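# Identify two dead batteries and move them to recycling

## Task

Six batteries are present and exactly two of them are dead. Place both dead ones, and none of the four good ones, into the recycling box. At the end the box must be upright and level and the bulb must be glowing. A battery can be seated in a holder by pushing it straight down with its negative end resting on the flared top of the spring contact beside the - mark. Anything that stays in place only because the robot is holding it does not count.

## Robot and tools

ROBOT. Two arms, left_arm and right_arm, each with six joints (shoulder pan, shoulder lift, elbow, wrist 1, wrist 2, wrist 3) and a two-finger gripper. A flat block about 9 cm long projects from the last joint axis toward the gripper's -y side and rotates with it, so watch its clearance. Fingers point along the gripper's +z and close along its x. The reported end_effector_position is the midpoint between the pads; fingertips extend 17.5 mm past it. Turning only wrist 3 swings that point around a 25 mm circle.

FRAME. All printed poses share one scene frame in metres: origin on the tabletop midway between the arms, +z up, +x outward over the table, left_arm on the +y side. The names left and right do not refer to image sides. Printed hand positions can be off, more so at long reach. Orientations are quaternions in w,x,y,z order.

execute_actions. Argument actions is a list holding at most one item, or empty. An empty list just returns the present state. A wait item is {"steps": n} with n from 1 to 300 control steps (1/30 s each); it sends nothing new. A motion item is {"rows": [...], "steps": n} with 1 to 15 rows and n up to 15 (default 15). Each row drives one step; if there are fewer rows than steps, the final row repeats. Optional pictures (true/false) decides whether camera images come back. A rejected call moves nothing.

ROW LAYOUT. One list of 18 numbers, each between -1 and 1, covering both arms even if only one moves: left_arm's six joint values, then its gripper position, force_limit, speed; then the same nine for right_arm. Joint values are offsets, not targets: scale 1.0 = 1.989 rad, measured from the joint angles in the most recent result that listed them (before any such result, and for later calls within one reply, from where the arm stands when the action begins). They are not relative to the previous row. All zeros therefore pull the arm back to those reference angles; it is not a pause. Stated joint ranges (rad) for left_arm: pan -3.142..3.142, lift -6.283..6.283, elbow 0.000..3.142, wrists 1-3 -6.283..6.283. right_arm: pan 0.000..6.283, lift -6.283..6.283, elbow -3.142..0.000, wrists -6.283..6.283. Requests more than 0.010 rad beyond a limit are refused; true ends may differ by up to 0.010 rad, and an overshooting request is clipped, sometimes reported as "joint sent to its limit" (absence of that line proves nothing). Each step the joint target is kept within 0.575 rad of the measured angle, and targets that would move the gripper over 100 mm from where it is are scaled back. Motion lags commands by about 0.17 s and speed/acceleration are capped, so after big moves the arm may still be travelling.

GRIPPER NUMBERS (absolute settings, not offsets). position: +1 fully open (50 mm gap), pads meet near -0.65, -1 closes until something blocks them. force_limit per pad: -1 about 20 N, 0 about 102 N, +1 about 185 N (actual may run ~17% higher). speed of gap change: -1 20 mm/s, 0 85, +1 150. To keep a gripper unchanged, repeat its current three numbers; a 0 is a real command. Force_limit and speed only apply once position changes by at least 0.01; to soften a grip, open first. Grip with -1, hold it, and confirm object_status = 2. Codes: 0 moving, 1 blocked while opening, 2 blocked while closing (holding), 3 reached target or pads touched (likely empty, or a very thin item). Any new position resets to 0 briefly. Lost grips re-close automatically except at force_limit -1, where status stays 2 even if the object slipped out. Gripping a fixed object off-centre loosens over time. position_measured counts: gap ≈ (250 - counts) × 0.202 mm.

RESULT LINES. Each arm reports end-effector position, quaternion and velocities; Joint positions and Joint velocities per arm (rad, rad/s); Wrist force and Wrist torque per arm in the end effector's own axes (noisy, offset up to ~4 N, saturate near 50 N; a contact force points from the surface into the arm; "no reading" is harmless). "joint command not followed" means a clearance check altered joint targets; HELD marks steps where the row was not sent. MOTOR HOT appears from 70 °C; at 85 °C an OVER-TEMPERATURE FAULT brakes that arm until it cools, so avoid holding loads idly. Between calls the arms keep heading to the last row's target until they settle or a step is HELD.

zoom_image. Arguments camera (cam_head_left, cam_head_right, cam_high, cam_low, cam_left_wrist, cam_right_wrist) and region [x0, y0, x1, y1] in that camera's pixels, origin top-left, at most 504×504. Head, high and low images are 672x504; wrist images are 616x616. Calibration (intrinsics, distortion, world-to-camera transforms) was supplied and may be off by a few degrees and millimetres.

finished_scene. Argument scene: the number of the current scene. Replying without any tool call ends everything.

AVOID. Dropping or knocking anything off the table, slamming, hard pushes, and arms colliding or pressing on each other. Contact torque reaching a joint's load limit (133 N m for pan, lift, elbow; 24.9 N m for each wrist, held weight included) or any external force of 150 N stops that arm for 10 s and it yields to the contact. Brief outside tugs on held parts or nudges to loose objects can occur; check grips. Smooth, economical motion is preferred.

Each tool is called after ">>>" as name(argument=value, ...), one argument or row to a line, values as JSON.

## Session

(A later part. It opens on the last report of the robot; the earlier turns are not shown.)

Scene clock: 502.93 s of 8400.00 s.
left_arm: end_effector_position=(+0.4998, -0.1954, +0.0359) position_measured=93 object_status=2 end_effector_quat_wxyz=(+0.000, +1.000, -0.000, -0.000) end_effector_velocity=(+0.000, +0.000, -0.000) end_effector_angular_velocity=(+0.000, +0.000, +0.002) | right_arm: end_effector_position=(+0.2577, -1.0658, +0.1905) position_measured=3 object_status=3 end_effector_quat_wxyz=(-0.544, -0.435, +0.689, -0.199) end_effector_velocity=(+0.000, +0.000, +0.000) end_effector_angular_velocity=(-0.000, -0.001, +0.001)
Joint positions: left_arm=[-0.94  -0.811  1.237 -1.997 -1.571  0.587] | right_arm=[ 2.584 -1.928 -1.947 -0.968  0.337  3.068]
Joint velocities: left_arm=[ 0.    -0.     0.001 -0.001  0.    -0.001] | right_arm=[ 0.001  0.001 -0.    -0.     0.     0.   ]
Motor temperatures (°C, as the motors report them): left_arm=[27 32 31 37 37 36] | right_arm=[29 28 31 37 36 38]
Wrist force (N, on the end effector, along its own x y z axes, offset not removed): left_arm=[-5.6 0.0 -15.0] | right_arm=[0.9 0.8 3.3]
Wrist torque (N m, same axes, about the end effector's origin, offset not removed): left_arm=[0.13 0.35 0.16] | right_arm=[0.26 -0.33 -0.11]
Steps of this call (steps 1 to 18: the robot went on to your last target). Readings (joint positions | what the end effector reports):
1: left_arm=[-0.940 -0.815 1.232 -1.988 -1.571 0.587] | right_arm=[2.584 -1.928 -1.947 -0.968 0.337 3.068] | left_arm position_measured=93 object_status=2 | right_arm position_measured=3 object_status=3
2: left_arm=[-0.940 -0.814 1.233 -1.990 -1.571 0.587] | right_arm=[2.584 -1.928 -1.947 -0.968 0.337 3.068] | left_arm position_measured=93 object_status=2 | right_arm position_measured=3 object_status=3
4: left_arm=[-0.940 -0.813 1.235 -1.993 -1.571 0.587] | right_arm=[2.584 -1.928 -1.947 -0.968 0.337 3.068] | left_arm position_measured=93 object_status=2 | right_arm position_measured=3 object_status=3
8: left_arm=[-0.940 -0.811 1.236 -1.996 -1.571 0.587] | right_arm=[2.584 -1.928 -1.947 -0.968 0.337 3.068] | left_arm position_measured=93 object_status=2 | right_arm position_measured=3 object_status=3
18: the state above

>>> execute_actions(
  actions=[
    {"rows":[[0,0,0,0,0,0,0.75,0,0,0,0,0,0,0,0,1,0,0]],"steps":12},
  ],
  pictures=false,
)

>>> execute_actions(
  actions=[
    {"rows":[[0,-0.005,-0.006,0.011,0,0,0.75,0,0,0,0,0,0,0,0,1,0,0],[0,-0.01,-0.012,0.022,0,0,0.75,0,0,0,0,0,0,0,0,1,0,0],[0,-0.015,-0.018,0.033,0,0,0.75,0,0,0,0,0,0,0,0,1,0,0],[0,-0.02,-0.024,0.044,0,0,0.75,0,0,0,0,0,0,0,0,1,0,0],[0,-0.0249,-0.0303,0.0552,0,0,0.75,0,0,0,0,0,0,0,0,1,0,0]],"steps":15},
  ],
  pictures=false,
)

>>> execute_actions(
  actions=[
    {"steps":12},
  ],
)

>>> zoom_image(
  camera="cam_left_wrist",
  region=[200, 220, 440, 340],
)

Scene clock: 508.17 s of 8400.00 s.
left_arm: end_effector_position=(+0.4998, -0.1954, +0.0358) position_measured=41 object_status=3 end_effector_quat_wxyz=(+0.000, +1.000, -0.000, -0.000) end_effector_velocity=(+0.001, +0.000, -0.000) end_effector_angular_velocity=(-0.000, -0.000, -0.000) | right_arm: end_effector_position=(+0.2577, -1.0658, +0.1905) position_measured=3 object_status=3 end_effector_quat_wxyz=(-0.544, -0.435, +0.689, -0.199) end_effector_velocity=(-0.000, -0.000, +0.000) end_effector_angular_velocity=(-0.001, -0.001, -0.000)
Joint positions: left_arm=[-0.94  -0.811  1.237 -1.997 -1.571  0.587] | right_arm=[ 2.584 -1.928 -1.947 -0.968  0.337  3.068]
Joint velocities: left_arm=[ 0.001  0.001 -0.001 -0.     0.     0.001] | right_arm=[-0.001  0.     0.     0.001 -0.    -0.   ]
Motor temperatures (°C, as the motors report them): left_arm=[27 32 31 37 37 36] | right_arm=[29 28 31 37 36 38]
Wrist force (N, on the end effector, along its own x y z axes, offset not removed): left_arm=[-1.5 -3.3 0.1] | right_arm=[-0.1 -0.5 3.0]
Wrist torque (N m, same axes, about the end effector's origin, offset not removed): left_arm=[-0.68 0.30 0.11] | right_arm=[0.05 -0.10 -0.12]
Steps of this call (steps 1 to 15: the robot went on to your last target; steps 16 to 90: nothing new was sent; then 1.83 s passed at rest; steps 91 to 102: all 12 steps of this action). Readings (joint positions | what the end effector reports):
91: left_arm=[-0.940 -0.811 1.237 -1.997 -1.571 0.587] | right_arm=[2.584 -1.928 -1.947 -0.968 0.337 3.068] | left_arm position_measured=88 object_status=0 | right_arm position_measured=3 object_status=3
92: left_arm=[-0.940 -0.811 1.237 -1.997 -1.571 0.587] | right_arm=[2.584 -1.928 -1.947 -0.968 0.337 3.068] | left_arm position_measured=74 object_status=0 | right_arm position_measured=3 object_status=3
94: left_arm=[-0.940 -0.811 1.237 -1.997 -1.571 0.587] | right_arm=[2.584 -1.928 -1.947 -0.968 0.337 3.068] | left_arm position_measured=47 object_status=0 | right_arm position_measured=3 object_status=3
98: left_arm=[-0.940 -0.811 1.237 -1.997 -1.571 0.587] | right_arm=[2.584 -1.928 -1.947 -0.968 0.337 3.068] | left_arm position_measured=41 object_status=0 | right_arm position_measured=3 object_status=3
102: the state above

Scene clock: 508.67 s of 8400.00 s.
left_arm: end_effector_position=(+0.4999, -0.1955, +0.0876) position_measured=41 object_status=3 end_effector_quat_wxyz=(+0.000, +1.000, -0.000, -0.000) end_effector_velocity=(-0.001, +0.001, +0.019) end_effector_angular_velocity=(+0.003, +0.002, -0.001) | right_arm: end_effector_position=(+0.2577, -1.0658, +0.1905) position_measured=3 object_status=3 end_effector_quat_wxyz=(-0.544, -0.435, +0.689, -0.199) end_effector_velocity=(+0.000, -0.000, +0.000) end_effector_angular_velocity=(-0.001, -0.001, -0.000)
Joint positions: left_arm=[-0.94  -0.858  1.18  -1.893 -1.571  0.587] | right_arm=[ 2.584 -1.928 -1.947 -0.968  0.337  3.068]
Joint velocities: left_arm=[-0.    -0.016 -0.022  0.042 -0.     0.001] | right_arm=[ 0.     0.     0.     0.001 -0.     0.001]
Motor temperatures (°C, as the motors report them): left_arm=[27 32 31 37 37 36] | right_arm=[29 28 31 37 36 38]
Wrist force (N, on the end effector, along its own x y z axes, offset not removed): left_arm=[-1.7 -1.7 -0.7] | right_arm=[-0.9 0.7 3.3]
Wrist torque (N m, same axes, about the end effector's origin, offset not removed): left_arm=[-0.62 0.49 0.20] | right_arm=[0.25 0.03 -0.12]
Steps of this call (steps 1 to 15: all 15 steps of this action). Readings (joint positions | what the end effector reports):
1: left_arm=[-0.940 -0.811 1.237 -1.997 -1.571 0.587] | right_arm=[2.584 -1.928 -1.947 -0.968 0.337 3.068] | left_arm position_measured=41 object_status=3 | right_arm position_measured=3 object_status=3
2: left_arm=[-0.940 -0.812 1.235 -1.995 -1.571 0.587] | right_arm=[2.584 -1.928 -1.947 -0.968 0.337 3.068] | left_arm position_measured=41 object_status=3 | right_arm position_measured=3 object_status=3
4: left_arm=[-0.940 -0.820 1.226 -1.978 -1.571 0.587] | right_arm=[2.584 -1.928 -1.947 -0.968 0.337 3.068] | left_arm position_measured=41 object_status=3 | right_arm position_measured=3 object_status=3
8: left_arm=[-0.940 -0.845 1.196 -1.924 -1.571 0.587] | right_arm=[2.584 -1.928 -1.947 -0.968 0.337 3.068] | left_arm position_measured=41 object_status=3 | right_arm position_measured=3 object_status=3
15: the state above

Scene clock: 509.07 s of 8400.00 s.
left_arm: end_effector_position=(+0.4999, -0.1954, +0.0899) position_measured=41 object_status=3 end_effector_quat_wxyz=(+0.000, +1.000, -0.000, -0.000) end_effector_velocity=(+0.000, +0.001, +0.000) end_effector_angular_velocity=(+0.001, +0.001, -0.001) | right_arm: end_effector_position=(+0.2577, -1.0658, +0.1905) position_measured=3 object_status=3 end_effector_quat_wxyz=(-0.544, -0.435, +0.689, -0.199) end_effector_velocity=(+0.001, +0.000, +0.000) end_effector_angular_velocity=(-0.001, -0.002, +0.001)
Joint positions: left_arm=[-0.94  -0.86   1.177 -1.888 -1.571  0.587] | right_arm=[ 2.584 -1.928 -1.947 -0.968  0.337  3.068]
Joint velocities: left_arm=[ 0.001 -0.    -0.     0.001 -0.     0.002] | right_arm=[ 0.001  0.     0.     0.002 -0.     0.   ]
Motor temperatures (°C, as the motors report them): left_arm=[27 32 31 37 37 36] | right_arm=[29 28 31 37 36 38]
Wrist force (N, on the end effector, along its own x y z axes, offset not removed): left_arm=[-1.9 -0.4 -1.2] | right_arm=[-0.6 -1.0 1.0]
Wrist torque (N m, same axes, about the end effector's origin, offset not removed): left_arm=[-0.22 0.57 0.16] | right_arm=[-0.07 -0.05 -0.13]
Steps of this call (steps 1 to 12: the robot went on to your last target). Readings (joint positions | what the end effector reports):
1: left_arm=[-0.940 -0.859 1.179 -1.891 -1.571 0.587] | right_arm=[2.584 -1.928 -1.947 -0.968 0.337 3.068] | left_arm position_measured=41 object_status=3 | right_arm position_measured=3 object_status=3
2: left_arm=[-0.940 -0.859 1.178 -1.890 -1.571 0.587] | right_arm=[2.584 -1.928 -1.947 -0.968 0.337 3.068] | left_arm position_measured=41 object_status=3 | right_arm position_measured=3 object_status=3
4: left_arm=[-0.940 -0.860 1.178 -1.889 -1.571 0.587] | right_arm=[2.584 -1.928 -1.947 -0.968 0.337 3.068] | left_arm position_measured=41 object_status=3 | right_arm position_measured=3 object_status=3
8: left_arm=[-0.940 -0.860 1.177 -1.888 -1.571 0.587] | right_arm=[2.584 -1.928 -1.947 -0.968 0.337 3.068] | left_arm position_measured=41 object_status=3 | right_arm position_measured=3 object_status=3
12: the state above
camera_calibration (this result's frames):
cam_left_wrist: T_world_to_cam=[[0.999806, 0.017761, 0.00856201, -0.503172], [0.0148494, -0.963958, 0.265641, -0.215835], [0.0129715, -0.265462, -0.964034, 0.176212], [0, 0, 0, 1]] pos_world=[0.503993, -0.152341, 0.231517]
cam_right_wrist: T_world_to_cam=[[-0.0337284, -0.319322, 0.947046, -0.518626], [-0.590759, 0.770694, 0.23882, 0.92235], [-0.806143, -0.551421, -0.214636, -0.191299], [0, 0, 0, 1]] pos_world=[0.373179, -0.981945, 0.229827]

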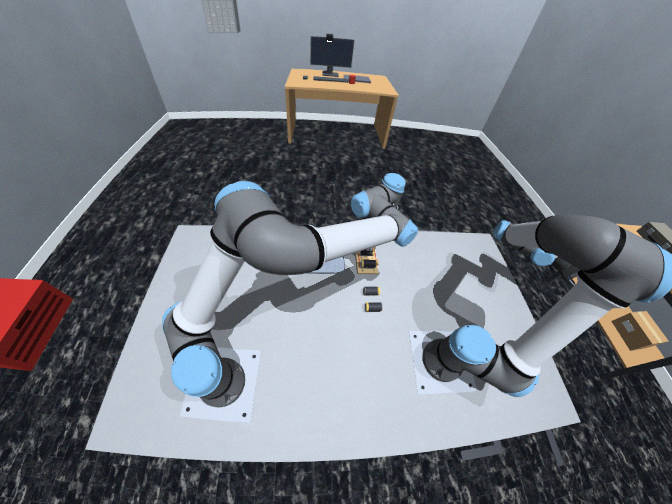

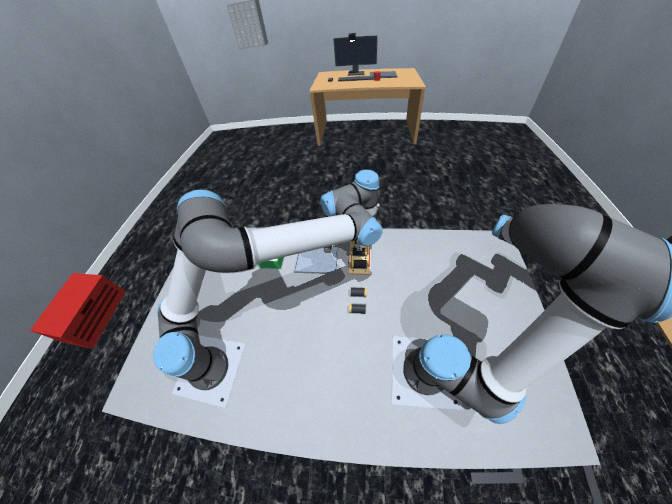

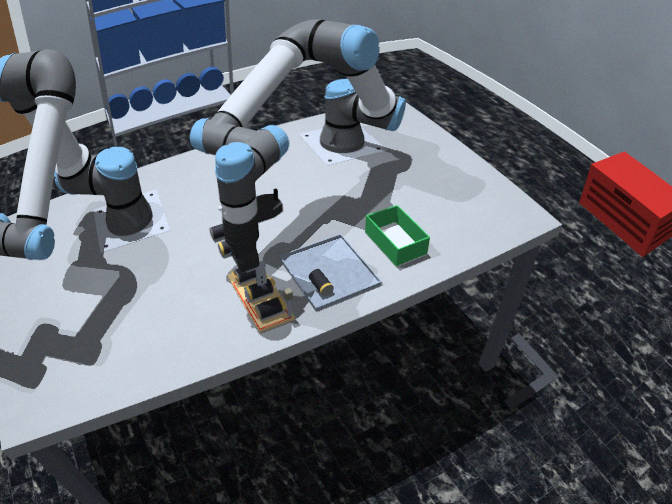

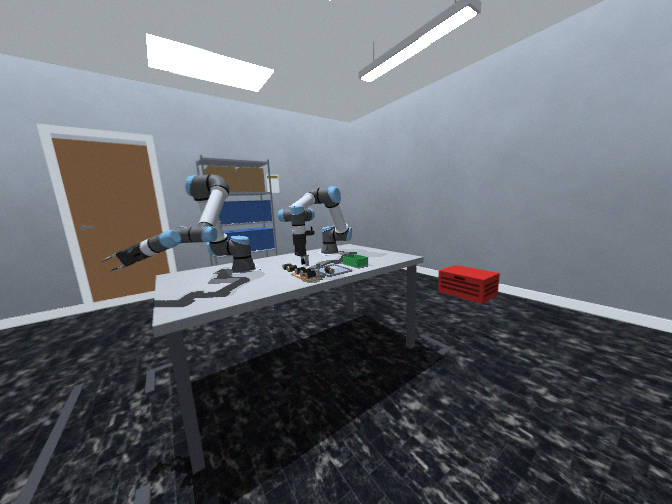

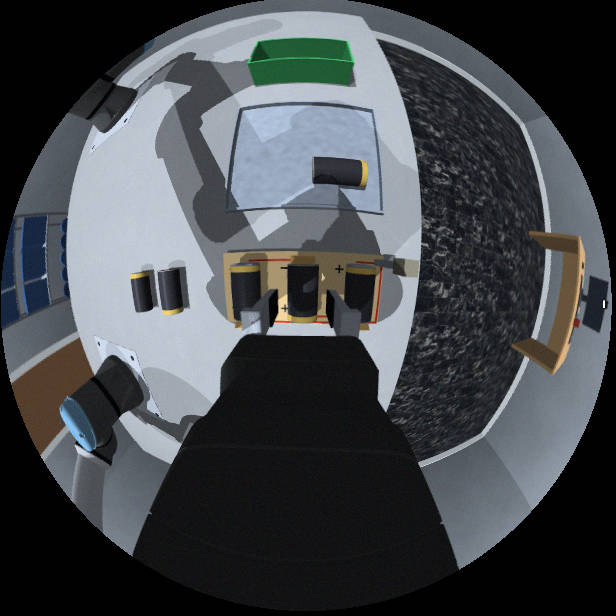

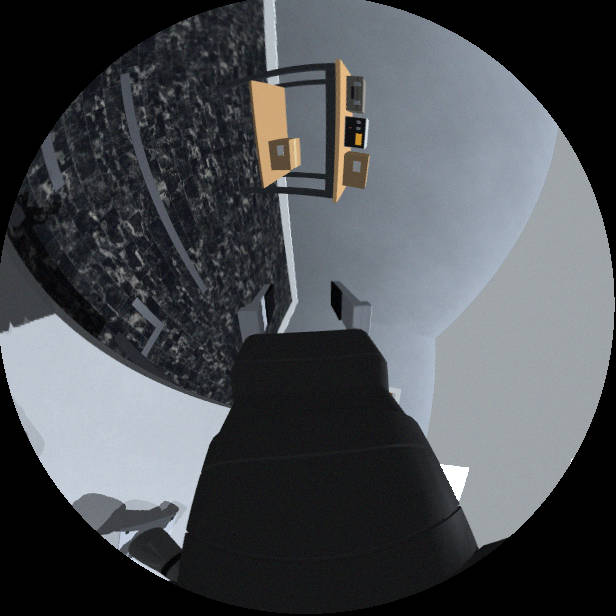

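Region (200, 220, 440, 340) of cam_left_wrist's 616x616 image, scaled by 2.100, with more detail than that image has.

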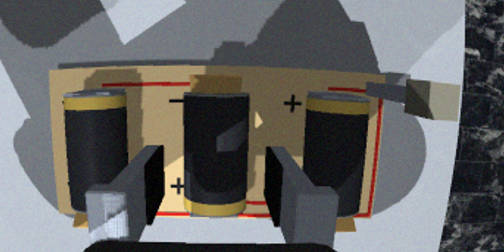

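>>> execute_actions(
  actions=[
    {"rows":[[0.007,0.012,-0.022,0.01,0,0.007,0.75,0,0,0,0,0,0,0,0,1,0,0],[0.014,0.024,-0.044,0.02,0,0.014,0.75,0,0,0,0,0,0,0,0,1,0,0],[0.02,0.037,-0.065,0.028,0,0.02,0.75,0,0,0,0,0,0,0,0,1,0,0],[0.027,0.049,-0.087,0.038,0,0.027,0.75,0,0,0,0,0,0,0,0,1,0,0],[0.0339,0.0611,-0.109,0.0479,0,0.0339,0.75,0,0,0,0,0,0,0,0,1,0,0]],"steps":15},
  ],
  pictures=false,
)

>>> execute_actions(
  actions=[
    {"steps":14},
  ],
  pictures=false,
)

>>> execute_actions(
  actions=[
    {"rows":[[0,0.004,0.007,-0.011,0,0,0.75,0,0,0,0,0,0,0,0,1,0,0],[0,0.008,0.0135,-0.0215,0,0,0.75,0,0,0,0,0,0,0,0,1,0,0],[0,0.0125,0.02,-0.0325,0,0,0.75,0,0,0,0,0,0,0,0,1,0,0],[0,0.0167,0.0267,-0.0434,0,0,0.75,0,0,0,0,0,0,0,0,1,0,0],[0,0.0209,0.0334,-0.0543,0,0,0.75,0,0,0,0,0,0,0,0,1,0,0]],"steps":15},
  ],
  pictures=false,
)

>>> execute_actions(
  actions=[
    {"steps":12},
  ],
  pictures=false,
)

>>> execute_actions(
  actions=[
    {"rows":[[0,0,0,0,0,0,-1,0,0,0,0,0,0,0,0,1,0,0]],"steps":14},
  ],
  pictures=false,
)

>>> execute_actions(
  actions=[
    {"rows":[[0,-0.002,-0.0033,0.0053,0,0,-1,0,0,0,0,0,0,0,0,1,0,0],[0,-0.004,-0.007,0.011,0,0,-1,0,0,0,0,0,0,0,0,1,0,0],[0,-0.008,-0.0135,0.0215,0,0,-1,0,0,0,0,0,0,0,0,1,0,0],[0,-0.0125,-0.02,0.0325,0,0,-1,0,0,0,0,0,0,0,0,1,0,0],[0,-0.0167,-0.0267,0.0434,0,0,-1,0,0,0,0,0,0,0,0,1,0,0],[0,-0.0209,-0.0334,0.0543,0,0,-1,0,0,0,0,0,0,0,0,1,0,0]],"steps":15},
  ],
  pictures=false,
)

>>> execute_actions(
  actions=[
    {"steps":10},
  ],
  pictures=false,
)

>>> execute_actions(
  actions=[
    {"rows":[[-0.007,-0.012,0.022,-0.01,0,-0.007,-1,0,0,0,0,0,0,0,0,1,0,0],[-0.014,-0.024,0.044,-0.02,0,-0.014,-1,0,0,0,0,0,0,0,0,1,0,0],[-0.02,-0.037,0.065,-0.028,0,-0.02,-1,0,0,0,0,0,0,0,0,1,0,0],[-0.027,-0.049,0.087,-0.038,0,-0.027,-1,0,0,0,0,0,0,0,0,1,0,0],[-0.0339,-0.0611,0.109,-0.0479,0,-0.0339,-1,0,0,0,0,0,0,0,0,1,0,0]],"steps":15},
  ],
  pictures=false,
)

>>> execute_actions(
  actions=[
    {"steps":12},
  ],
  pictures=false,
)

Scene clock: 524.20 s of 8400.00 s.
left_arm: end_effector_position=(+0.5614, -0.1960, +0.0898) position_measured=41 object_status=3 end_effector_quat_wxyz=(+0.000, +1.000, -0.000, -0.000) end_effector_velocity=(+0.025, +0.000, +0.002) end_effector_angular_velocity=(-0.005, -0.003, -0.001) | right_arm: end_effector_position=(+0.2577, -1.0658, +0.1905) position_measured=3 object_status=3 end_effector_quat_wxyz=(-0.544, -0.435, +0.689, -0.199) end_effector_velocity=(+0.001, +0.000, -0.000) end_effector_angular_velocity=(+0.001, +0.001, +0.001)
Joint positions: left_arm=[-0.876 -0.744  0.971 -1.797 -1.571  0.651] | right_arm=[ 2.584 -1.928 -1.947 -0.968  0.337  3.068]
Joint velocities: left_arm=[ 0.025  0.047 -0.089  0.036 -0.     0.026] | right_arm=[ 0.001 -0.     0.    -0.001  0.     0.   ]
Motor temperatures (°C, as the motors report them): left_arm=[27 32 31 37 37 36] | right_arm=[29 29 31 37 36 38]
Wrist force (N, on the end effector, along its own x y z axes, offset not removed): left_arm=[-2.5 1.2 1.2] | right_arm=[-0.2 0.6 2.1]
Wrist torque (N m, same axes, about the end effector's origin, offset not removed): left_arm=[-0.08 0.75 0.20] | right_arm=[0.26 -0.15 -0.06]
Steps of this call (steps 1 to 15: the robot went on to your last target; steps 16 to 90: nothing new was sent; then 11.63 s passed at rest; steps 91 to 105: all 15 steps of this action). Readings (joint positions | what the end effector reports):
91: left_arm=[-0.940 -0.860 1.177 -1.888 -1.571 0.587] | right_arm=[2.584 -1.928 -1.947 -0.968 0.337 3.068] | left_arm position_measured=41 object_status=3 | right_arm position_measured=3 object_status=3
92: left_arm=[-0.938 -0.857 1.172 -1.885 -1.571 0.589] | right_arm=[2.584 -1.928 -1.947 -0.968 0.337 3.068] | left_arm position_measured=41 object_status=3 | right_arm position_measured=3 object_status=3
94: left_arm=[-0.928 -0.839 1.142 -1.870 -1.571 0.599] | right_arm=[2.584 -1.928 -1.947 -0.968 0.337 3.068] | left_arm position_measured=41 object_status=3 | right_arm position_measured=3 object_status=3
98: left_arm=[-0.895 -0.779 1.036 -1.824 -1.571 0.632] | right_arm=[2.584 -1.928 -1.947 -0.968 0.337 3.068] | left_arm position_measured=41 object_status=3 | right_arm position_measured=3 object_status=3
105: the state above

Scene clock: 524.67 s of 8400.00 s.
left_arm: end_effector_position=(+0.5642, -0.1960, +0.0900) position_measured=41 object_status=3 end_effector_quat_wxyz=(+0.000, +1.000, -0.000, -0.000) end_effector_velocity=(+0.001, +0.000, +0.000) end_effector_angular_velocity=(-0.001, -0.001, +0.003) | right_arm: end_effector_position=(+0.2577, -1.0658, +0.1905) position_measured=3 object_status=3 end_effector_quat_wxyz=(-0.544, -0.435, +0.689, -0.199) end_effector_velocity=(+0.000, +0.000, -0.001) end_effector_angular_velocity=(+0.001, +0.002, +0.001)
Joint positions: left_arm=[-0.873 -0.739  0.96  -1.793 -1.571  0.654] | right_arm=[ 2.584 -1.928 -1.947 -0.968  0.337  3.068]
Joint velocities: left_arm=[ 0.002  0.001 -0.002  0.    -0.    -0.001] | right_arm=[ 0.001 -0.001 -0.    -0.001  0.     0.   ]
Motor temperatures (°C, as the motors report them): left_arm=[27 32 31 37 37 36] | right_arm=[29 29 31 37 36 38]
Wrist force (N, on the end effector, along its own x y z axes, offset not removed): left_arm=[-1.5 0.2 1.3] | right_arm=[-0.9 0.5 2.2]
Wrist torque (N m, same axes, about the end effector's origin, offset not removed): left_arm=[-0.27 0.39 -0.01] | right_arm=[0.19 -0.04 -0.07]
Steps of this call (steps 1 to 14: the robot went on to your last target). Readings (joint positions | what the end effector reports):
1: left_arm=[-0.875 -0.743 0.968 -1.796 -1.571 0.652] | right_arm=[2.584 -1.928 -1.947 -0.968 0.337 3.068] | left_arm position_measured=41 object_status=3 | right_arm position_measured=3 object_status=3
2: left_arm=[-0.875 -0.742 0.966 -1.795 -1.571 0.653] | right_arm=[2.584 -1.928 -1.947 -0.968 0.337 3.068] | left_arm position_measured=41 object_status=3 | right_arm position_measured=3 object_status=3
4: left_arm=[-0.874 -0.741 0.963 -1.794 -1.571 0.653] | right_arm=[2.584 -1.928 -1.947 -0.968 0.337 3.068] | left_arm position_measured=41 object_status=3 | right_arm position_measured=3 object_status=3
8: left_arm=[-0.873 -0.739 0.961 -1.793 -1.571 0.654] | right_arm=[2.584 -1.928 -1.947 -0.968 0.337 3.068] | left_arm position_measured=41 object_status=3 | right_arm position_measured=3 object_status=3
14: the state above

Scene clock: 525.17 s of 8400.00 s.
left_arm: end_effector_position=(+0.5644, -0.1961, +0.0383) position_measured=41 object_status=3 end_effector_quat_wxyz=(+0.000, +1.000, -0.000, -0.000) end_effector_velocity=(-0.000, +0.001, -0.019) end_effector_angular_velocity=(-0.001, -0.001, +0.002) | right_arm: end_effector_position=(+0.2577, -1.0658, +0.1905) position_measured=3 object_status=3 end_effector_quat_wxyz=(-0.544, -0.435, +0.689, -0.199) end_effector_velocity=(-0.000, -0.000, +0.000) end_effector_angular_velocity=(+0.000, -0.000, -0.000)
Joint positions: left_arm=[-0.873 -0.699  1.024 -1.896 -1.571  0.654] | right_arm=[ 2.584 -1.928 -1.947 -0.968  0.337  3.068]
Joint velocities: left_arm=[ 0.001  0.015  0.025 -0.041 -0.    -0.002] | right_arm=[-0.     0.001  0.    -0.     0.    -0.001]
Motor temperatures (°C, as the motors report them): left_arm=[27 32 31 37 37 36] | right_arm=[29 29 31 37 36 38]
Wrist force (N, on the end effector, along its own x y z axes, offset not removed): left_arm=[-1.1 -1.3 1.2] | right_arm=[0.9 1.5 2.6]
Wrist torque (N m, same axes, about the end effector's origin, offset not removed): left_arm=[-0.20 0.22 0.20] | right_arm=[0.34 -0.29 -0.17]
Steps of this call (steps 1 to 15: all 15 steps of this action). Readings (joint positions | what the end effector reports):
1: left_arm=[-0.873 -0.739 0.960 -1.793 -1.571 0.654] | right_arm=[2.584 -1.928 -1.947 -0.968 0.337 3.068] | left_arm position_measured=41 object_status=3 | right_arm position_measured=3 object_status=3
2: left_arm=[-0.873 -0.738 0.962 -1.795 -1.571 0.654] | right_arm=[2.584 -1.928 -1.947 -0.968 0.337 3.068] | left_arm position_measured=41 object_status=3 | right_arm position_measured=3 object_status=3
4: left_arm=[-0.873 -0.731 0.973 -1.811 -1.571 0.654] | right_arm=[2.584 -1.928 -1.947 -0.968 0.337 3.068] | left_arm position_measured=41 object_status=3 | right_arm position_measured=3 object_status=3
8: left_arm=[-0.873 -0.711 1.005 -1.865 -1.571 0.654] | right_arm=[2.584 -1.928 -1.947 -0.968 0.337 3.068] | left_arm position_measured=41 object_status=3 | right_arm position_measured=3 object_status=3
15: the state above

Scene clock: 525.57 s of 8400.00 s.
left_arm: end_effector_position=(+0.5643, -0.1960, +0.0360) position_measured=41 object_status=3 end_effector_quat_wxyz=(+0.000, +1.000, -0.000, -0.000) end_effector_velocity=(-0.000, -0.000, -0.001) end_effector_angular_velocity=(-0.000, -0.000, -0.002) | right_arm: end_effector_position=(+0.2577, -1.0658, +0.1905) position_measured=3 object_status=3 end_effector_quat_wxyz=(-0.544, -0.435, +0.689, -0.199) end_effector_velocity=(+0.000, -0.000, +0.000) end_effector_angular_velocity=(-0.001, -0.000, +0.000)
Joint positions: left_arm=[-0.873 -0.697  1.027 -1.901 -1.571  0.654] | right_arm=[ 2.584 -1.928 -1.947 -0.968  0.337  3.068]
Joint velocities: left_arm=[-0.     0.     0.001 -0.002 -0.     0.001] | right_arm=[ 0.     0.     0.     0.    -0.001 -0.   ]
Motor temperatures (°C, as the motors report them): left_arm=[27 32 31 37 37 36] | right_arm=[29 29 31 37 36 38]
Wrist force (N, on the end effector, along its own x y z axes, offset not removed): left_arm=[-2.8 2.0 -1.3] | right_arm=[0.6 0.5 1.8]
Wrist torque (N m, same axes, about the end effector's origin, offset not removed): left_arm=[0.04 0.74 0.24] | right_arm=[0.16 -0.28 -0.12]
Steps of this call (steps 1 to 12: the robot went on to your last target). Readings (joint positions | what the end effector reports):
1: left_arm=[-0.873 -0.699 1.025 -1.897 -1.571 0.654] | right_arm=[2.584 -1.928 -1.947 -0.968 0.337 3.068] | left_arm position_measured=41 object_status=3 | right_arm position_measured=3 object_status=3
2: left_arm=[-0.873 -0.698 1.025 -1.898 -1.571 0.654] | right_arm=[2.584 -1.928 -1.947 -0.968 0.337 3.068] | left_arm position_measured=41 object_status=3 | right_arm position_measured=3 object_status=3
4: left_arm=[-0.873 -0.698 1.026 -1.899 -1.571 0.654] | right_arm=[2.584 -1.928 -1.947 -0.968 0.337 3.068] | left_arm position_measured=41 object_status=3 | right_arm position_measured=3 object_status=3
8: left_arm=[-0.873 -0.697 1.026 -1.900 -1.571 0.654] | right_arm=[2.584 -1.928 -1.947 -0.968 0.337 3.068] | left_arm position_measured=41 object_status=3 | right_arm position_measured=3 object_status=3
12: the state above

Scene clock: 526.03 s of 8400.00 s.
left_arm: end_effector_position=(+0.5643, -0.1960, +0.0360) position_measured=93 object_status=2 end_effector_quat_wxyz=(+0.000, +1.000, -0.000, -0.000) end_effector_velocity=(+0.000, +0.000, +0.001) end_effector_angular_velocity=(-0.001, -0.001, +0.003) | right_arm: end_effector_position=(+0.2577, -1.0658, +0.1905) position_measured=3 object_status=3 end_effector_quat_wxyz=(-0.544, -0.435, +0.689, -0.199) end_effector_velocity=(-0.000, -0.000, -0.000) end_effector_angular_velocity=(+0.000, +0.000, -0.001)
Joint positions: left_arm=[-0.873 -0.697  1.027 -1.901 -1.571  0.654] | right_arm=[ 2.584 -1.928 -1.947 -0.968  0.337  3.068]
Joint velocities: left_arm=[ 0.001 -0.001 -0.001  0.     0.    -0.002] | right_arm=[-0.001 -0.     0.    -0.    -0.    -0.   ]
Motor temperatures (°C, as the motors report them): left_arm=[27 32 31 37 37 36] | right_arm=[29 29 31 37 36 38]
Wrist force (N, on the end effector, along its own x y z axes, offset not removed): left_arm=[-0.6 0.3 -0.8] | right_arm=[-0.3 0.1 3.7]
Wrist torque (N m, same axes, about the end effector's origin, offset not removed): left_arm=[-0.11 0.19 0.20] | right_arm=[0.20 -0.15 -0.15]
Steps of this call (steps 1 to 14: all 14 steps of this action). Readings (joint positions | what the end effector reports):
1: left_arm=[-0.873 -0.697 1.027 -1.901 -1.571 0.654] | right_arm=[2.584 -1.928 -1.947 -0.968 0.337 3.068] | left_arm position_measured=46 object_status=0 | right_arm position_measured=3 object_status=3
2: left_arm=[-0.873 -0.697 1.027 -1.901 -1.571 0.654] | right_arm=[2.584 -1.928 -1.947 -0.968 0.337 3.068] | left_arm position_measured=60 object_status=0 | right_arm position_measured=3 object_status=3
4: left_arm=[-0.873 -0.697 1.027 -1.901 -1.571 0.654] | right_arm=[2.584 -1.928 -1.947 -0.968 0.337 3.068] | left_arm position_measured=88 object_status=0 | right_arm position_measured=3 object_status=3
8: left_arm=[-0.873 -0.697 1.027 -1.901 -1.571 0.654] | right_arm=[2.584 -1.928 -1.947 -0.968 0.337 3.068] | left_arm position_measured=93 object_status=0 | right_arm position_measured=3 object_status=3
14: the state above

Scene clock: 526.53 s of 8400.00 s.
left_arm: end_effector_position=(+0.5644, -0.1961, +0.0869) position_measured=93 object_status=2 end_effector_quat_wxyz=(+0.000, +1.000, -0.000, -0.000) end_effector_velocity=(-0.001, +0.001, +0.027) end_effector_angular_velocity=(+0.001, +0.000, -0.002) | right_arm: end_effector_position=(+0.2577, -1.0658, +0.1905) position_measured=3 object_status=3 end_effector_quat_wxyz=(-0.544, -0.435, +0.689, -0.199) end_effector_velocity=(+0.000, +0.000, -0.000) end_effector_angular_velocity=(+0.000, +0.000, +0.000)
Joint positions: left_arm=[-0.873 -0.737  0.964 -1.799 -1.571  0.654] | right_arm=[ 2.584 -1.928 -1.947 -0.968  0.337  3.068]
Joint velocities: left_arm=[-0.    -0.021 -0.033  0.054  0.     0.001] | right_arm=[ 0. -0.  0. -0. -0.  0.]
Motor temperatures (°C, as the motors report them): left_arm=[27 32 31 37 37 36] | right_arm=[29 29 31 37 36 38]
Wrist force (N, on the end effector, along its own x y z axes, offset not removed): left_arm=[-1.7 -3.0 2.2] | right_arm=[0.0 0.9 2.6]
Wrist torque (N m, same axes, about the end effector's origin, offset not removed): left_arm=[-0.82 0.46 0.11] | right_arm=[0.27 -0.13 -0.08]
Steps of this call (steps 1 to 15: all 15 steps of this action). Readings (joint positions | what the end effector reports):
1: left_arm=[-0.873 -0.697 1.027 -1.901 -1.571 0.654] | right_arm=[2.584 -1.928 -1.947 -0.968 0.337 3.068] | left_arm position_measured=93 object_status=2 | right_arm position_measured=3 object_status=3
2: left_arm=[-0.873 -0.698 1.026 -1.899 -1.571 0.654] | right_arm=[2.584 -1.928 -1.947 -0.968 0.337 3.068] | left_arm position_measured=93 object_status=2 | right_arm position_measured=3 object_status=3
4: left_arm=[-0.873 -0.702 1.020 -1.890 -1.571 0.654] | right_arm=[2.584 -1.928 -1.947 -0.968 0.337 3.068] | left_arm position_measured=93 object_status=2 | right_arm position_measured=3 object_status=3
8: left_arm=[-0.873 -0.722 0.988 -1.839 -1.571 0.654] | right_arm=[2.584 -1.928 -1.947 -0.968 0.337 3.068] | left_arm position_measured=93 object_status=2 | right_arm position_measured=3 object_status=3
15: the state above

Scene clock: 526.87 s of 8400.00 s.
left_arm: end_effector_position=(+0.5643, -0.1960, +0.0898) position_measured=93 object_status=2 end_effector_quat_wxyz=(+0.000, +1.000, -0.000, -0.000) end_effector_velocity=(+0.000, +0.000, +0.002) end_effector_angular_velocity=(-0.000, -0.000, +0.001) | right_arm: end_effector_position=(+0.2577, -1.0658, +0.1905) position_measured=3 object_status=3 end_effector_quat_wxyz=(-0.544, -0.435, +0.689, -0.199) end_effector_velocity=(+0.001, +0.000, +0.000) end_effector_angular_velocity=(-0.000, -0.000, +0.002)
Joint positions: left_arm=[-0.873 -0.739  0.961 -1.793 -1.571  0.654] | right_arm=[ 2.584 -1.928 -1.947 -0.968  0.337  3.068]
Joint velocities: left_arm=[ 0.001 -0.001 -0.002  0.003 -0.    -0.   ] | right_arm=[ 0.002 -0.     0.     0.    -0.     0.   ]
Motor temperatures (°C, as the motors report them): left_arm=[27 32 31 37 37 36] | right_arm=[29 29 31 37 36 38]
Wrist force (N, on the end effector, along its own x y z axes, offset not removed): left_arm=[-2.0 -2.6 -1.0] | right_arm=[-0.4 0.5 2.2]
Wrist torque (N m, same axes, about the end effector's origin, offset not removed): left_arm=[-0.88 0.60 0.17] | right_arm=[0.17 -0.03 -0.14]
Steps of this call (steps 1 to 10: the robot went on to your last target). Readings (joint positions | what the end effector reports):
1: left_arm=[-0.873 -0.737 0.963 -1.797 -1.571 0.654] | right_arm=[2.584 -1.928 -1.947 -0.968 0.337 3.068] | left_arm position_measured=93 object_status=2 | right_arm position_measured=3 object_status=3
2: left_arm=[-0.873 -0.738 0.962 -1.796 -1.571 0.654] | right_arm=[2.584 -1.928 -1.947 -0.968 0.337 3.068] | left_arm position_measured=93 object_status=2 | right_arm position_measured=3 object_status=3
4: left_arm=[-0.873 -0.738 0.962 -1.795 -1.571 0.654] | right_arm=[2.584 -1.928 -1.947 -0.968 0.337 3.068] | left_arm position_measured=93 object_status=2 | right_arm position_measured=3 object_status=3
8: left_arm=[-0.873 -0.739 0.961 -1.793 -1.571 0.654] | right_arm=[2.584 -1.928 -1.947 -0.968 0.337 3.068] | left_arm position_measured=93 object_status=2 | right_arm position_measured=3 object_status=3
10: the state above

Scene clock: 527.37 s of 8400.00 s.
left_arm: end_effector_position=(+0.5029, -0.1959, +0.0902) position_measured=93 object_status=2 end_effector_quat_wxyz=(+0.001, +1.000, -0.000, +0.000) end_effector_velocity=(-0.026, +0.004, -0.003) end_effector_angular_velocity=(+0.004, +0.003, -0.001) | right_arm: end_effector_position=(+0.2577, -1.0658, +0.1905) position_measured=3 object_status=3 end_effector_quat_wxyz=(-0.544, -0.435, +0.689, -0.199) end_effector_velocity=(-0.001, -0.000, +0.000) end_effector_angular_velocity=(+0.000, +0.001, -0.001)
Joint positions: left_arm=[-0.937 -0.855  1.167 -1.884 -1.571  0.59 ] | right_arm=[ 2.584 -1.928 -1.947 -0.968  0.337  3.068]
Joint velocities: left_arm=[-0.025 -0.047  0.089 -0.036 -0.    -0.025] | right_arm=[-0.001  0.001  0.    -0.002 -0.     0.   ]
Motor temperatures (°C, as the motors report them): left_arm=[27 32 31 37 37 36] | right_arm=[29 29 31 37 36 38]
Wrist force (N, on the end effector, along its own x y z axes, offset not removed): left_arm=[-1.7 -3.0 0.0] | right_arm=[-0.6 0.8 1.0]
Wrist torque (N m, same axes, about the end effector's origin, offset not removed): left_arm=[-0.97 0.30 0.09] | right_arm=[0.18 -0.06 -0.07]
Steps of this call (steps 1 to 15: all 15 steps of this action). Readings (joint positions | what the end effector reports):
1: left_arm=[-0.873 -0.739 0.961 -1.793 -1.571 0.654] | right_arm=[2.584 -1.928 -1.947 -0.968 0.337 3.068] | left_arm position_measured=93 object_status=2 | right_arm position_measured=3 object_status=3
2: left_arm=[-0.875 -0.742 0.965 -1.795 -1.571 0.653] | right_arm=[2.584 -1.928 -1.947 -0.968 0.337 3.068] | left_arm position_measured=93 object_status=2 | right_arm position_measured=3 object_status=3
4: left_arm=[-0.885 -0.760 0.995 -1.810 -1.571 0.642] | right_arm=[2.584 -1.928 -1.947 -0.968 0.337 3.068] | left_arm position_measured=93 object_status=2 | right_arm position_measured=3 object_status=3
8: left_arm=[-0.918 -0.820 1.101 -1.857 -1.571 0.609] | right_arm=[2.584 -1.928 -1.947 -0.968 0.337 3.068] | left_arm position_measured=93 object_status=2 | right_arm position_measured=3 object_status=3
15: the state above

Scene clock: 527.77 s of 8400.00 s.
left_arm: end_effector_position=(+0.4999, -0.1954, +0.0898) position_measured=93 object_status=2 end_effector_quat_wxyz=(+0.000, +1.000, -0.000, -0.000) end_effector_velocity=(-0.001, +0.000, -0.000) end_effector_angular_velocity=(+0.001, +0.000, +0.001) | right_arm: end_effector_position=(+0.2577, -1.0658, +0.1905) position_measured=3 object_status=3 end_effector_quat_wxyz=(-0.544, -0.435, +0.689, -0.199) end_effector_velocity=(-0.001, -0.000, +0.000) end_effector_angular_velocity=(-0.001, -0.000, -0.001)
Joint positions: left_arm=[-0.94  -0.86   1.177 -1.888 -1.571  0.587] | right_arm=[ 2.584 -1.928 -1.947 -0.968  0.337  3.068]
Joint velocities: left_arm=[-0.    -0.001  0.002 -0.001  0.    -0.001] | right_arm=[-0.001  0.001  0.    -0.    -0.     0.   ]
Motor temperatures (°C, as the motors report them): left_arm=[27 32 31 37 37 36] | right_arm=[29 29 31 37 36 38]
Wrist force (N, on the end effector, along its own x y z axes, offset not removed): left_arm=[-1.9 -0.3 6.8] | right_arm=[0.1 0.0 2.4]
Wrist torque (N m, same axes, about the end effector's origin, offset not removed): left_arm=[-0.16 0.54 0.23] | right_arm=[0.09 -0.18 -0.21]
Steps of this call (steps 1 to 12: the robot went on to your last target). Readings (joint positions | what the end effector reports):
1: left_arm=[-0.938 -0.856 1.169 -1.885 -1.571 0.589] | right_arm=[2.584 -1.928 -1.947 -0.968 0.337 3.068] | left_arm position_measured=93 object_status=2 | right_arm position_measured=3 object_status=3
2: left_arm=[-0.939 -0.857 1.171 -1.886 -1.571 0.588] | right_arm=[2.584 -1.928 -1.947 -0.968 0.337 3.068] | left_arm position_measured=93 object_status=2 | right_arm position_measured=3 object_status=3
4: left_arm=[-0.939 -0.859 1.174 -1.887 -1.571 0.588] | right_arm=[2.584 -1.928 -1.947 -0.968 0.337 3.068] | left_arm position_measured=93 object_status=2 | right_arm position_measured=3 object_status=3
8: left_arm=[-0.940 -0.860 1.176 -1.888 -1.571 0.587] | right_arm=[2.584 -1.928 -1.947 -0.968 0.337 3.068] | left_arm position_measured=93 object_status=2 | right_arm position_measured=3 object_status=3
12: the state above

>>> execute_actions(
  actions=[
    {"rows":[[0.006,-0.019,0.03,-0.011,0,0.006,-1,0,0,0,0,0,0,0,0,1,0,0],[0.011,-0.038,0.06,-0.022,0,0.011,-1,0,0,0,0,0,0,0,0,1,0,0],[0.017,-0.056,0.09,-0.034,0,0.017,-1,0,0,0,0,0,0,0,0,1,0,0],[0.023,-0.075,0.12,-0.045,0,0.023,-1,0,0,0,0,0,0,0,0,1,0,0],[0.029,-0.094,0.15,-0.056,0,0.029,-1,0,0,0,0,0,0,0,0,1,0,0],[0.034,-0.113,0.18,-0.067,0,0.034,-1,0,0,0,0,0,0,0,0,1,0,0],[0.04,-0.132,0.21,-0.078,0,0.04,-1,0,0,0,0,0,0,0,0,1,0,0],[0.046,-0.15,0.24,-0.09,0,0.046,-1,0,0,0,0,0,0,0,0,1,0,0],[0.051,-0.169,0.27,-0.101,0,0.051,-1,0,0,0,0,0,0,0,0,1,0,0],[0.057,-0.1878,0.2991,-0.1113,0,0.057,-1,0,0,0,0,0,0,0,0,1,0,0]],"steps":15},
  ],
  pictures=false,
)

>>> execute_actions(
  actions=[
    {"steps":18},
  ],
  pictures=false,
)

>>> execute_actions(
  actions=[
    {"rows":[[0,0.009,0.0065,-0.0155,0,0,-1,0,0,0,0,0,0,0,0,1,0,0],[0,0.018,0.013,-0.031,0,0,-1,0,0,0,0,0,0,0,0,1,0,0],[0,0.027,0.02,-0.047,0,0,-1,0,0,0,0,0,0,0,0,1,0,0],[0,0.036,0.026,-0.062,0,0,-1,0,0,0,0,0,0,0,0,1,0,0],[0,0.0433,0.0324,-0.0757,0,0,-1,0,0,0,0,0,0,0,0,1,0,0]],"steps":15},
  ],
  pictures=false,
)

>>> execute_actions(
  actions=[
    {"steps":12},
  ],
  pictures=false,
)

Scene clock: 535.67 s of 8400.00 s.
left_arm: end_effector_position=(+0.4613, -0.0307, +0.0949) position_measured=93 object_status=2 end_effector_quat_wxyz=(+0.003, +1.000, -0.000, +0.002) end_effector_velocity=(-0.109, +0.257, -0.037) end_effector_angular_velocity=(+0.043, +0.034, +0.002) | right_arm: end_effector_position=(+0.2577, -1.0658, +0.1905) position_measured=3 object_status=3 end_effector_quat_wxyz=(-0.544, -0.435, +0.689, -0.199) end_effector_velocity=(+0.000, +0.000, -0.001) end_effector_angular_velocity=(+0.001, +0.001, +0.000)
Joint positions: left_arm=[-0.842 -1.18   1.682 -2.079 -1.571  0.685] | right_arm=[ 2.584 -1.928 -1.947 -0.968  0.337  3.068]
Joint velocities: left_arm=[ 0.129 -0.453  0.761 -0.254  0.     0.127] | right_arm=[ 0.    -0.002  0.     0.     0.     0.   ]
Motor temperatures (°C, as the motors report them): left_arm=[27 32 31 37 37 36] | right_arm=[29 29 31 37 36 38]
Wrist force (N, on the end effector, along its own x y z axes, offset not removed): left_arm=[-3.3 -5.0 2.1] | right_arm=[0.4 -1.2 2.6]
Wrist torque (N m, same axes, about the end effector's origin, offset not removed): left_arm=[-0.81 0.76 0.19] | right_arm=[-0.14 -0.24 -0.17]
Steps of this call (steps 1 to 30: the robot went on to your last target; steps 31 to 90: nothing new was sent; then 4.40 s passed at rest; steps 91 to 105: all 15 steps of this action). Readings (joint positions | what the end effector reports):
91: left_arm=[-0.940 -0.860 1.178 -1.888 -1.571 0.587] | right_arm=[2.584 -1.928 -1.947 -0.968 0.337 3.068] | left_arm position_measured=93 object_status=2 | right_arm position_measured=3 object_status=3
92: left_arm=[-0.939 -0.865 1.183 -1.891 -1.571 0.588] | right_arm=[2.584 -1.928 -1.947 -0.968 0.337 3.068] | left_arm position_measured=93 object_status=2 | right_arm position_measured=3 object_status=3
94: left_arm=[-0.930 -0.891 1.222 -1.908 -1.571 0.597] | right_arm=[2.584 -1.928 -1.947 -0.968 0.337 3.068] | left_arm position_measured=93 object_status=2 | right_arm position_measured=3 object_status=3
98: left_arm=[-0.897 -0.995 1.381 -1.971 -1.571 0.630] | right_arm=[2.584 -1.928 -1.947 -0.968 0.337 3.068] | left_arm position_measured=93 object_status=2 | right_arm position_measured=3 object_status=3
105: the state above

Scene clock: 536.27 s of 8400.00 s.
left_arm: end_effector_position=(+0.4478, -0.0005, +0.0900) position_measured=93 object_status=2 end_effector_quat_wxyz=(+0.000, +1.000, -0.000, -0.000) end_effector_velocity=(-0.001, +0.002, -0.000) end_effector_angular_velocity=(+0.000, +0.000, -0.001) | right_arm: end_effector_position=(+0.2577, -1.0658, +0.1905) position_measured=3 object_status=3 end_effector_quat_wxyz=(-0.544, -0.435, +0.689, -0.199) end_effector_velocity=(-0.000, -0.000, +0.001) end_effector_angular_velocity=(-0.001, -0.002, -0.001)
Joint positions: left_arm=[-0.827 -1.233  1.771 -2.109 -1.571  0.7  ] | right_arm=[ 2.584 -1.928 -1.947 -0.968  0.337  3.068]
Joint velocities: left_arm=[ 0.001 -0.003  0.005 -0.001  0.     0.001] | right_arm=[-0.     0.001  0.     0.001  0.    -0.   ]
Motor temperatures (°C, as the motors report them): left_arm=[27 32 31 37 37 36] | right_arm=[29 29 31 37 36 38]
Wrist force (N, on the end effector, along its own x y z axes, offset not removed): left_arm=[-3.7 -2.8 2.1] | right_arm=[-0.5 -0.6 2.8]
Wrist torque (N m, same axes, about the end effector's origin, offset not removed): left_arm=[-0.70 0.85 0.23] | right_arm=[0.00 -0.08 -0.07]
Steps of this call (steps 1 to 18: the robot went on to your last target). Readings (joint positions | what the end effector reports):
1: left_arm=[-0.838 -1.194 1.704 -2.087 -1.571 0.689] | right_arm=[2.584 -1.928 -1.947 -0.968 0.337 3.068] | left_arm position_measured=93 object_status=2 | right_arm position_measured=3 object_status=3
2: left_arm=[-0.835 -1.204 1.721 -2.092 -1.571 0.692] | right_arm=[2.584 -1.928 -1.947 -0.968 0.337 3.068] | left_arm position_measured=93 object_status=2 | right_arm position_measured=3 object_status=3
4: left_arm=[-0.832 -1.217 1.743 -2.100 -1.571 0.695] | right_arm=[2.584 -1.928 -1.947 -0.968 0.337 3.068] | left_arm position_measured=93 object_status=2 | right_arm position_measured=3 object_status=3
8: left_arm=[-0.828 -1.228 1.763 -2.106 -1.571 0.699] | right_arm=[2.584 -1.928 -1.947 -0.968 0.337 3.068] | left_arm position_measured=93 object_status=2 | right_arm position_measured=3 object_status=3
18: the state above

Scene clock: 536.77 s of 8400.00 s.
left_arm: end_effector_position=(+0.4479, -0.0006, +0.0308) position_measured=93 object_status=2 end_effector_quat_wxyz=(+0.000, +1.000, -0.000, -0.000) end_effector_velocity=(-0.001, +0.001, -0.022) end_effector_angular_velocity=(-0.001, -0.001, -0.000) | right_arm: end_effector_position=(+0.2577, -1.0658, +0.1905) position_measured=3 object_status=3 end_effector_quat_wxyz=(-0.544, -0.435, +0.689, -0.199) end_effector_velocity=(-0.001, -0.000, +0.001) end_effector_angular_velocity=(-0.001, -0.002, -0.002)
Joint positions: left_arm=[-0.827 -1.151  1.833 -2.253 -1.571  0.7  ] | right_arm=[ 2.584 -1.928 -1.947 -0.968  0.337  3.068]
Joint velocities: left_arm=[-0.001  0.031  0.024 -0.057 -0.    -0.001] | right_arm=[-0.002  0.001  0.     0.001  0.     0.   ]
Motor temperatures (°C, as the motors report them): left_arm=[27 32 31 37 37 36] | right_arm=[29 29 31 37 36 38]
Wrist force (N, on the end effector, along its own x y z axes, offset not removed): left_arm=[-2.9 -1.1 1.4] | right_arm=[1.0 0.1 2.3]
Wrist torque (N m, same axes, about the end effector's origin, offset not removed): left_arm=[-0.27 0.56 0.18] | right_arm=[0.07 -0.33 -0.17]
Steps of this call (steps 1 to 15: all 15 steps of this action). Readings (joint positions | what the end effector reports):
1: left_arm=[-0.827 -1.233 1.771 -2.109 -1.571 0.700] | right_arm=[2.584 -1.928 -1.947 -0.968 0.337 3.068] | left_arm position_measured=93 object_status=2 | right_arm position_measured=3 object_status=3
2: left_arm=[-0.827 -1.231 1.773 -2.113 -1.571 0.700] | right_arm=[2.584 -1.928 -1.947 -0.968 0.337 3.068] | left_arm position_measured=93 object_status=2 | right_arm position_measured=3 object_status=3
4: left_arm=[-0.827 -1.217 1.783 -2.135 -1.571 0.700] | right_arm=[2.584 -1.928 -1.947 -0.968 0.337 3.068] | left_arm position_measured=93 object_status=2 | right_arm position_measured=3 object_status=3
8: left_arm=[-0.827 -1.175 1.815 -2.210 -1.571 0.700] | right_arm=[2.584 -1.928 -1.947 -0.968 0.337 3.068] | left_arm position_measured=93 object_status=2 | right_arm position_measured=3 object_status=3
15: the state above

Scene clock: 537.17 s of 8400.00 s.
left_arm: end_effector_position=(+0.4479, -0.0005, +0.0282) position_measured=93 object_status=2 end_effector_quat_wxyz=(+0.000, +1.000, -0.000, -0.000) end_effector_velocity=(-0.000, -0.001, -0.001) end_effector_angular_velocity=(-0.000, -0.000, +0.000) | right_arm: end_effector_position=(+0.2577, -1.0658, +0.1905) position_measured=3 object_status=3 end_effector_quat_wxyz=(-0.544, -0.435, +0.689, -0.199) end_effector_velocity=(+0.000, +0.000, -0.000) end_effector_angular_velocity=(+0.001, +0.001, +0.000)
Joint positions: left_arm=[-0.827 -1.147  1.836 -2.26  -1.571  0.7  ] | right_arm=[ 2.584 -1.928 -1.947 -0.968  0.337  3.068]
Joint velocities: left_arm=[-0.001  0.001  0.    -0.002 -0.    -0.001] | right_arm=[ 0.    -0.     0.    -0.001  0.    -0.   ]
Motor temperatures (°C, as the motors report them): left_arm=[27 32 31 37 37 36] | right_arm=[29 29 31 37 36 38]
Wrist force (N, on the end effector, along its own x y z axes, offset not removed): left_arm=[-2.7 -1.5 0.8] | right_arm=[0.0 0.3 1.5]
Wrist torque (N m, same axes, about the end effector's origin, offset not removed): left_arm=[-0.53 0.70 0.15] | right_arm=[0.17 -0.21 -0.06]
Steps of this call (steps 1 to 12: the robot went on to your last target). Readings (joint positions | what the end effector reports):
1: left_arm=[-0.827 -1.150 1.834 -2.255 -1.571 0.700] | right_arm=[2.584 -1.928 -1.947 -0.968 0.337 3.068] | left_arm position_measured=93 object_status=2 | right_arm position_measured=3 object_status=3
2: left_arm=[-0.827 -1.149 1.834 -2.256 -1.571 0.700] | right_arm=[2.584 -1.928 -1.947 -0.968 0.337 3.068] | left_arm position_measured=93 object_status=2 | right_arm position_measured=3 object_status=3
4: left_arm=[-0.827 -1.148 1.835 -2.258 -1.571 0.700] | right_arm=[2.584 -1.928 -1.947 -0.968 0.337 3.068] | left_arm position_measured=93 object_status=2 | right_arm position_measured=3 object_status=3
8: left_arm=[-0.827 -1.148 1.835 -2.259 -1.571 0.700] | right_arm=[2.584 -1.928 -1.947 -0.968 0.337 3.068] | left_arm position_measured=93 object_status=2 | right_arm position_measured=3 object_status=3
12: the state above


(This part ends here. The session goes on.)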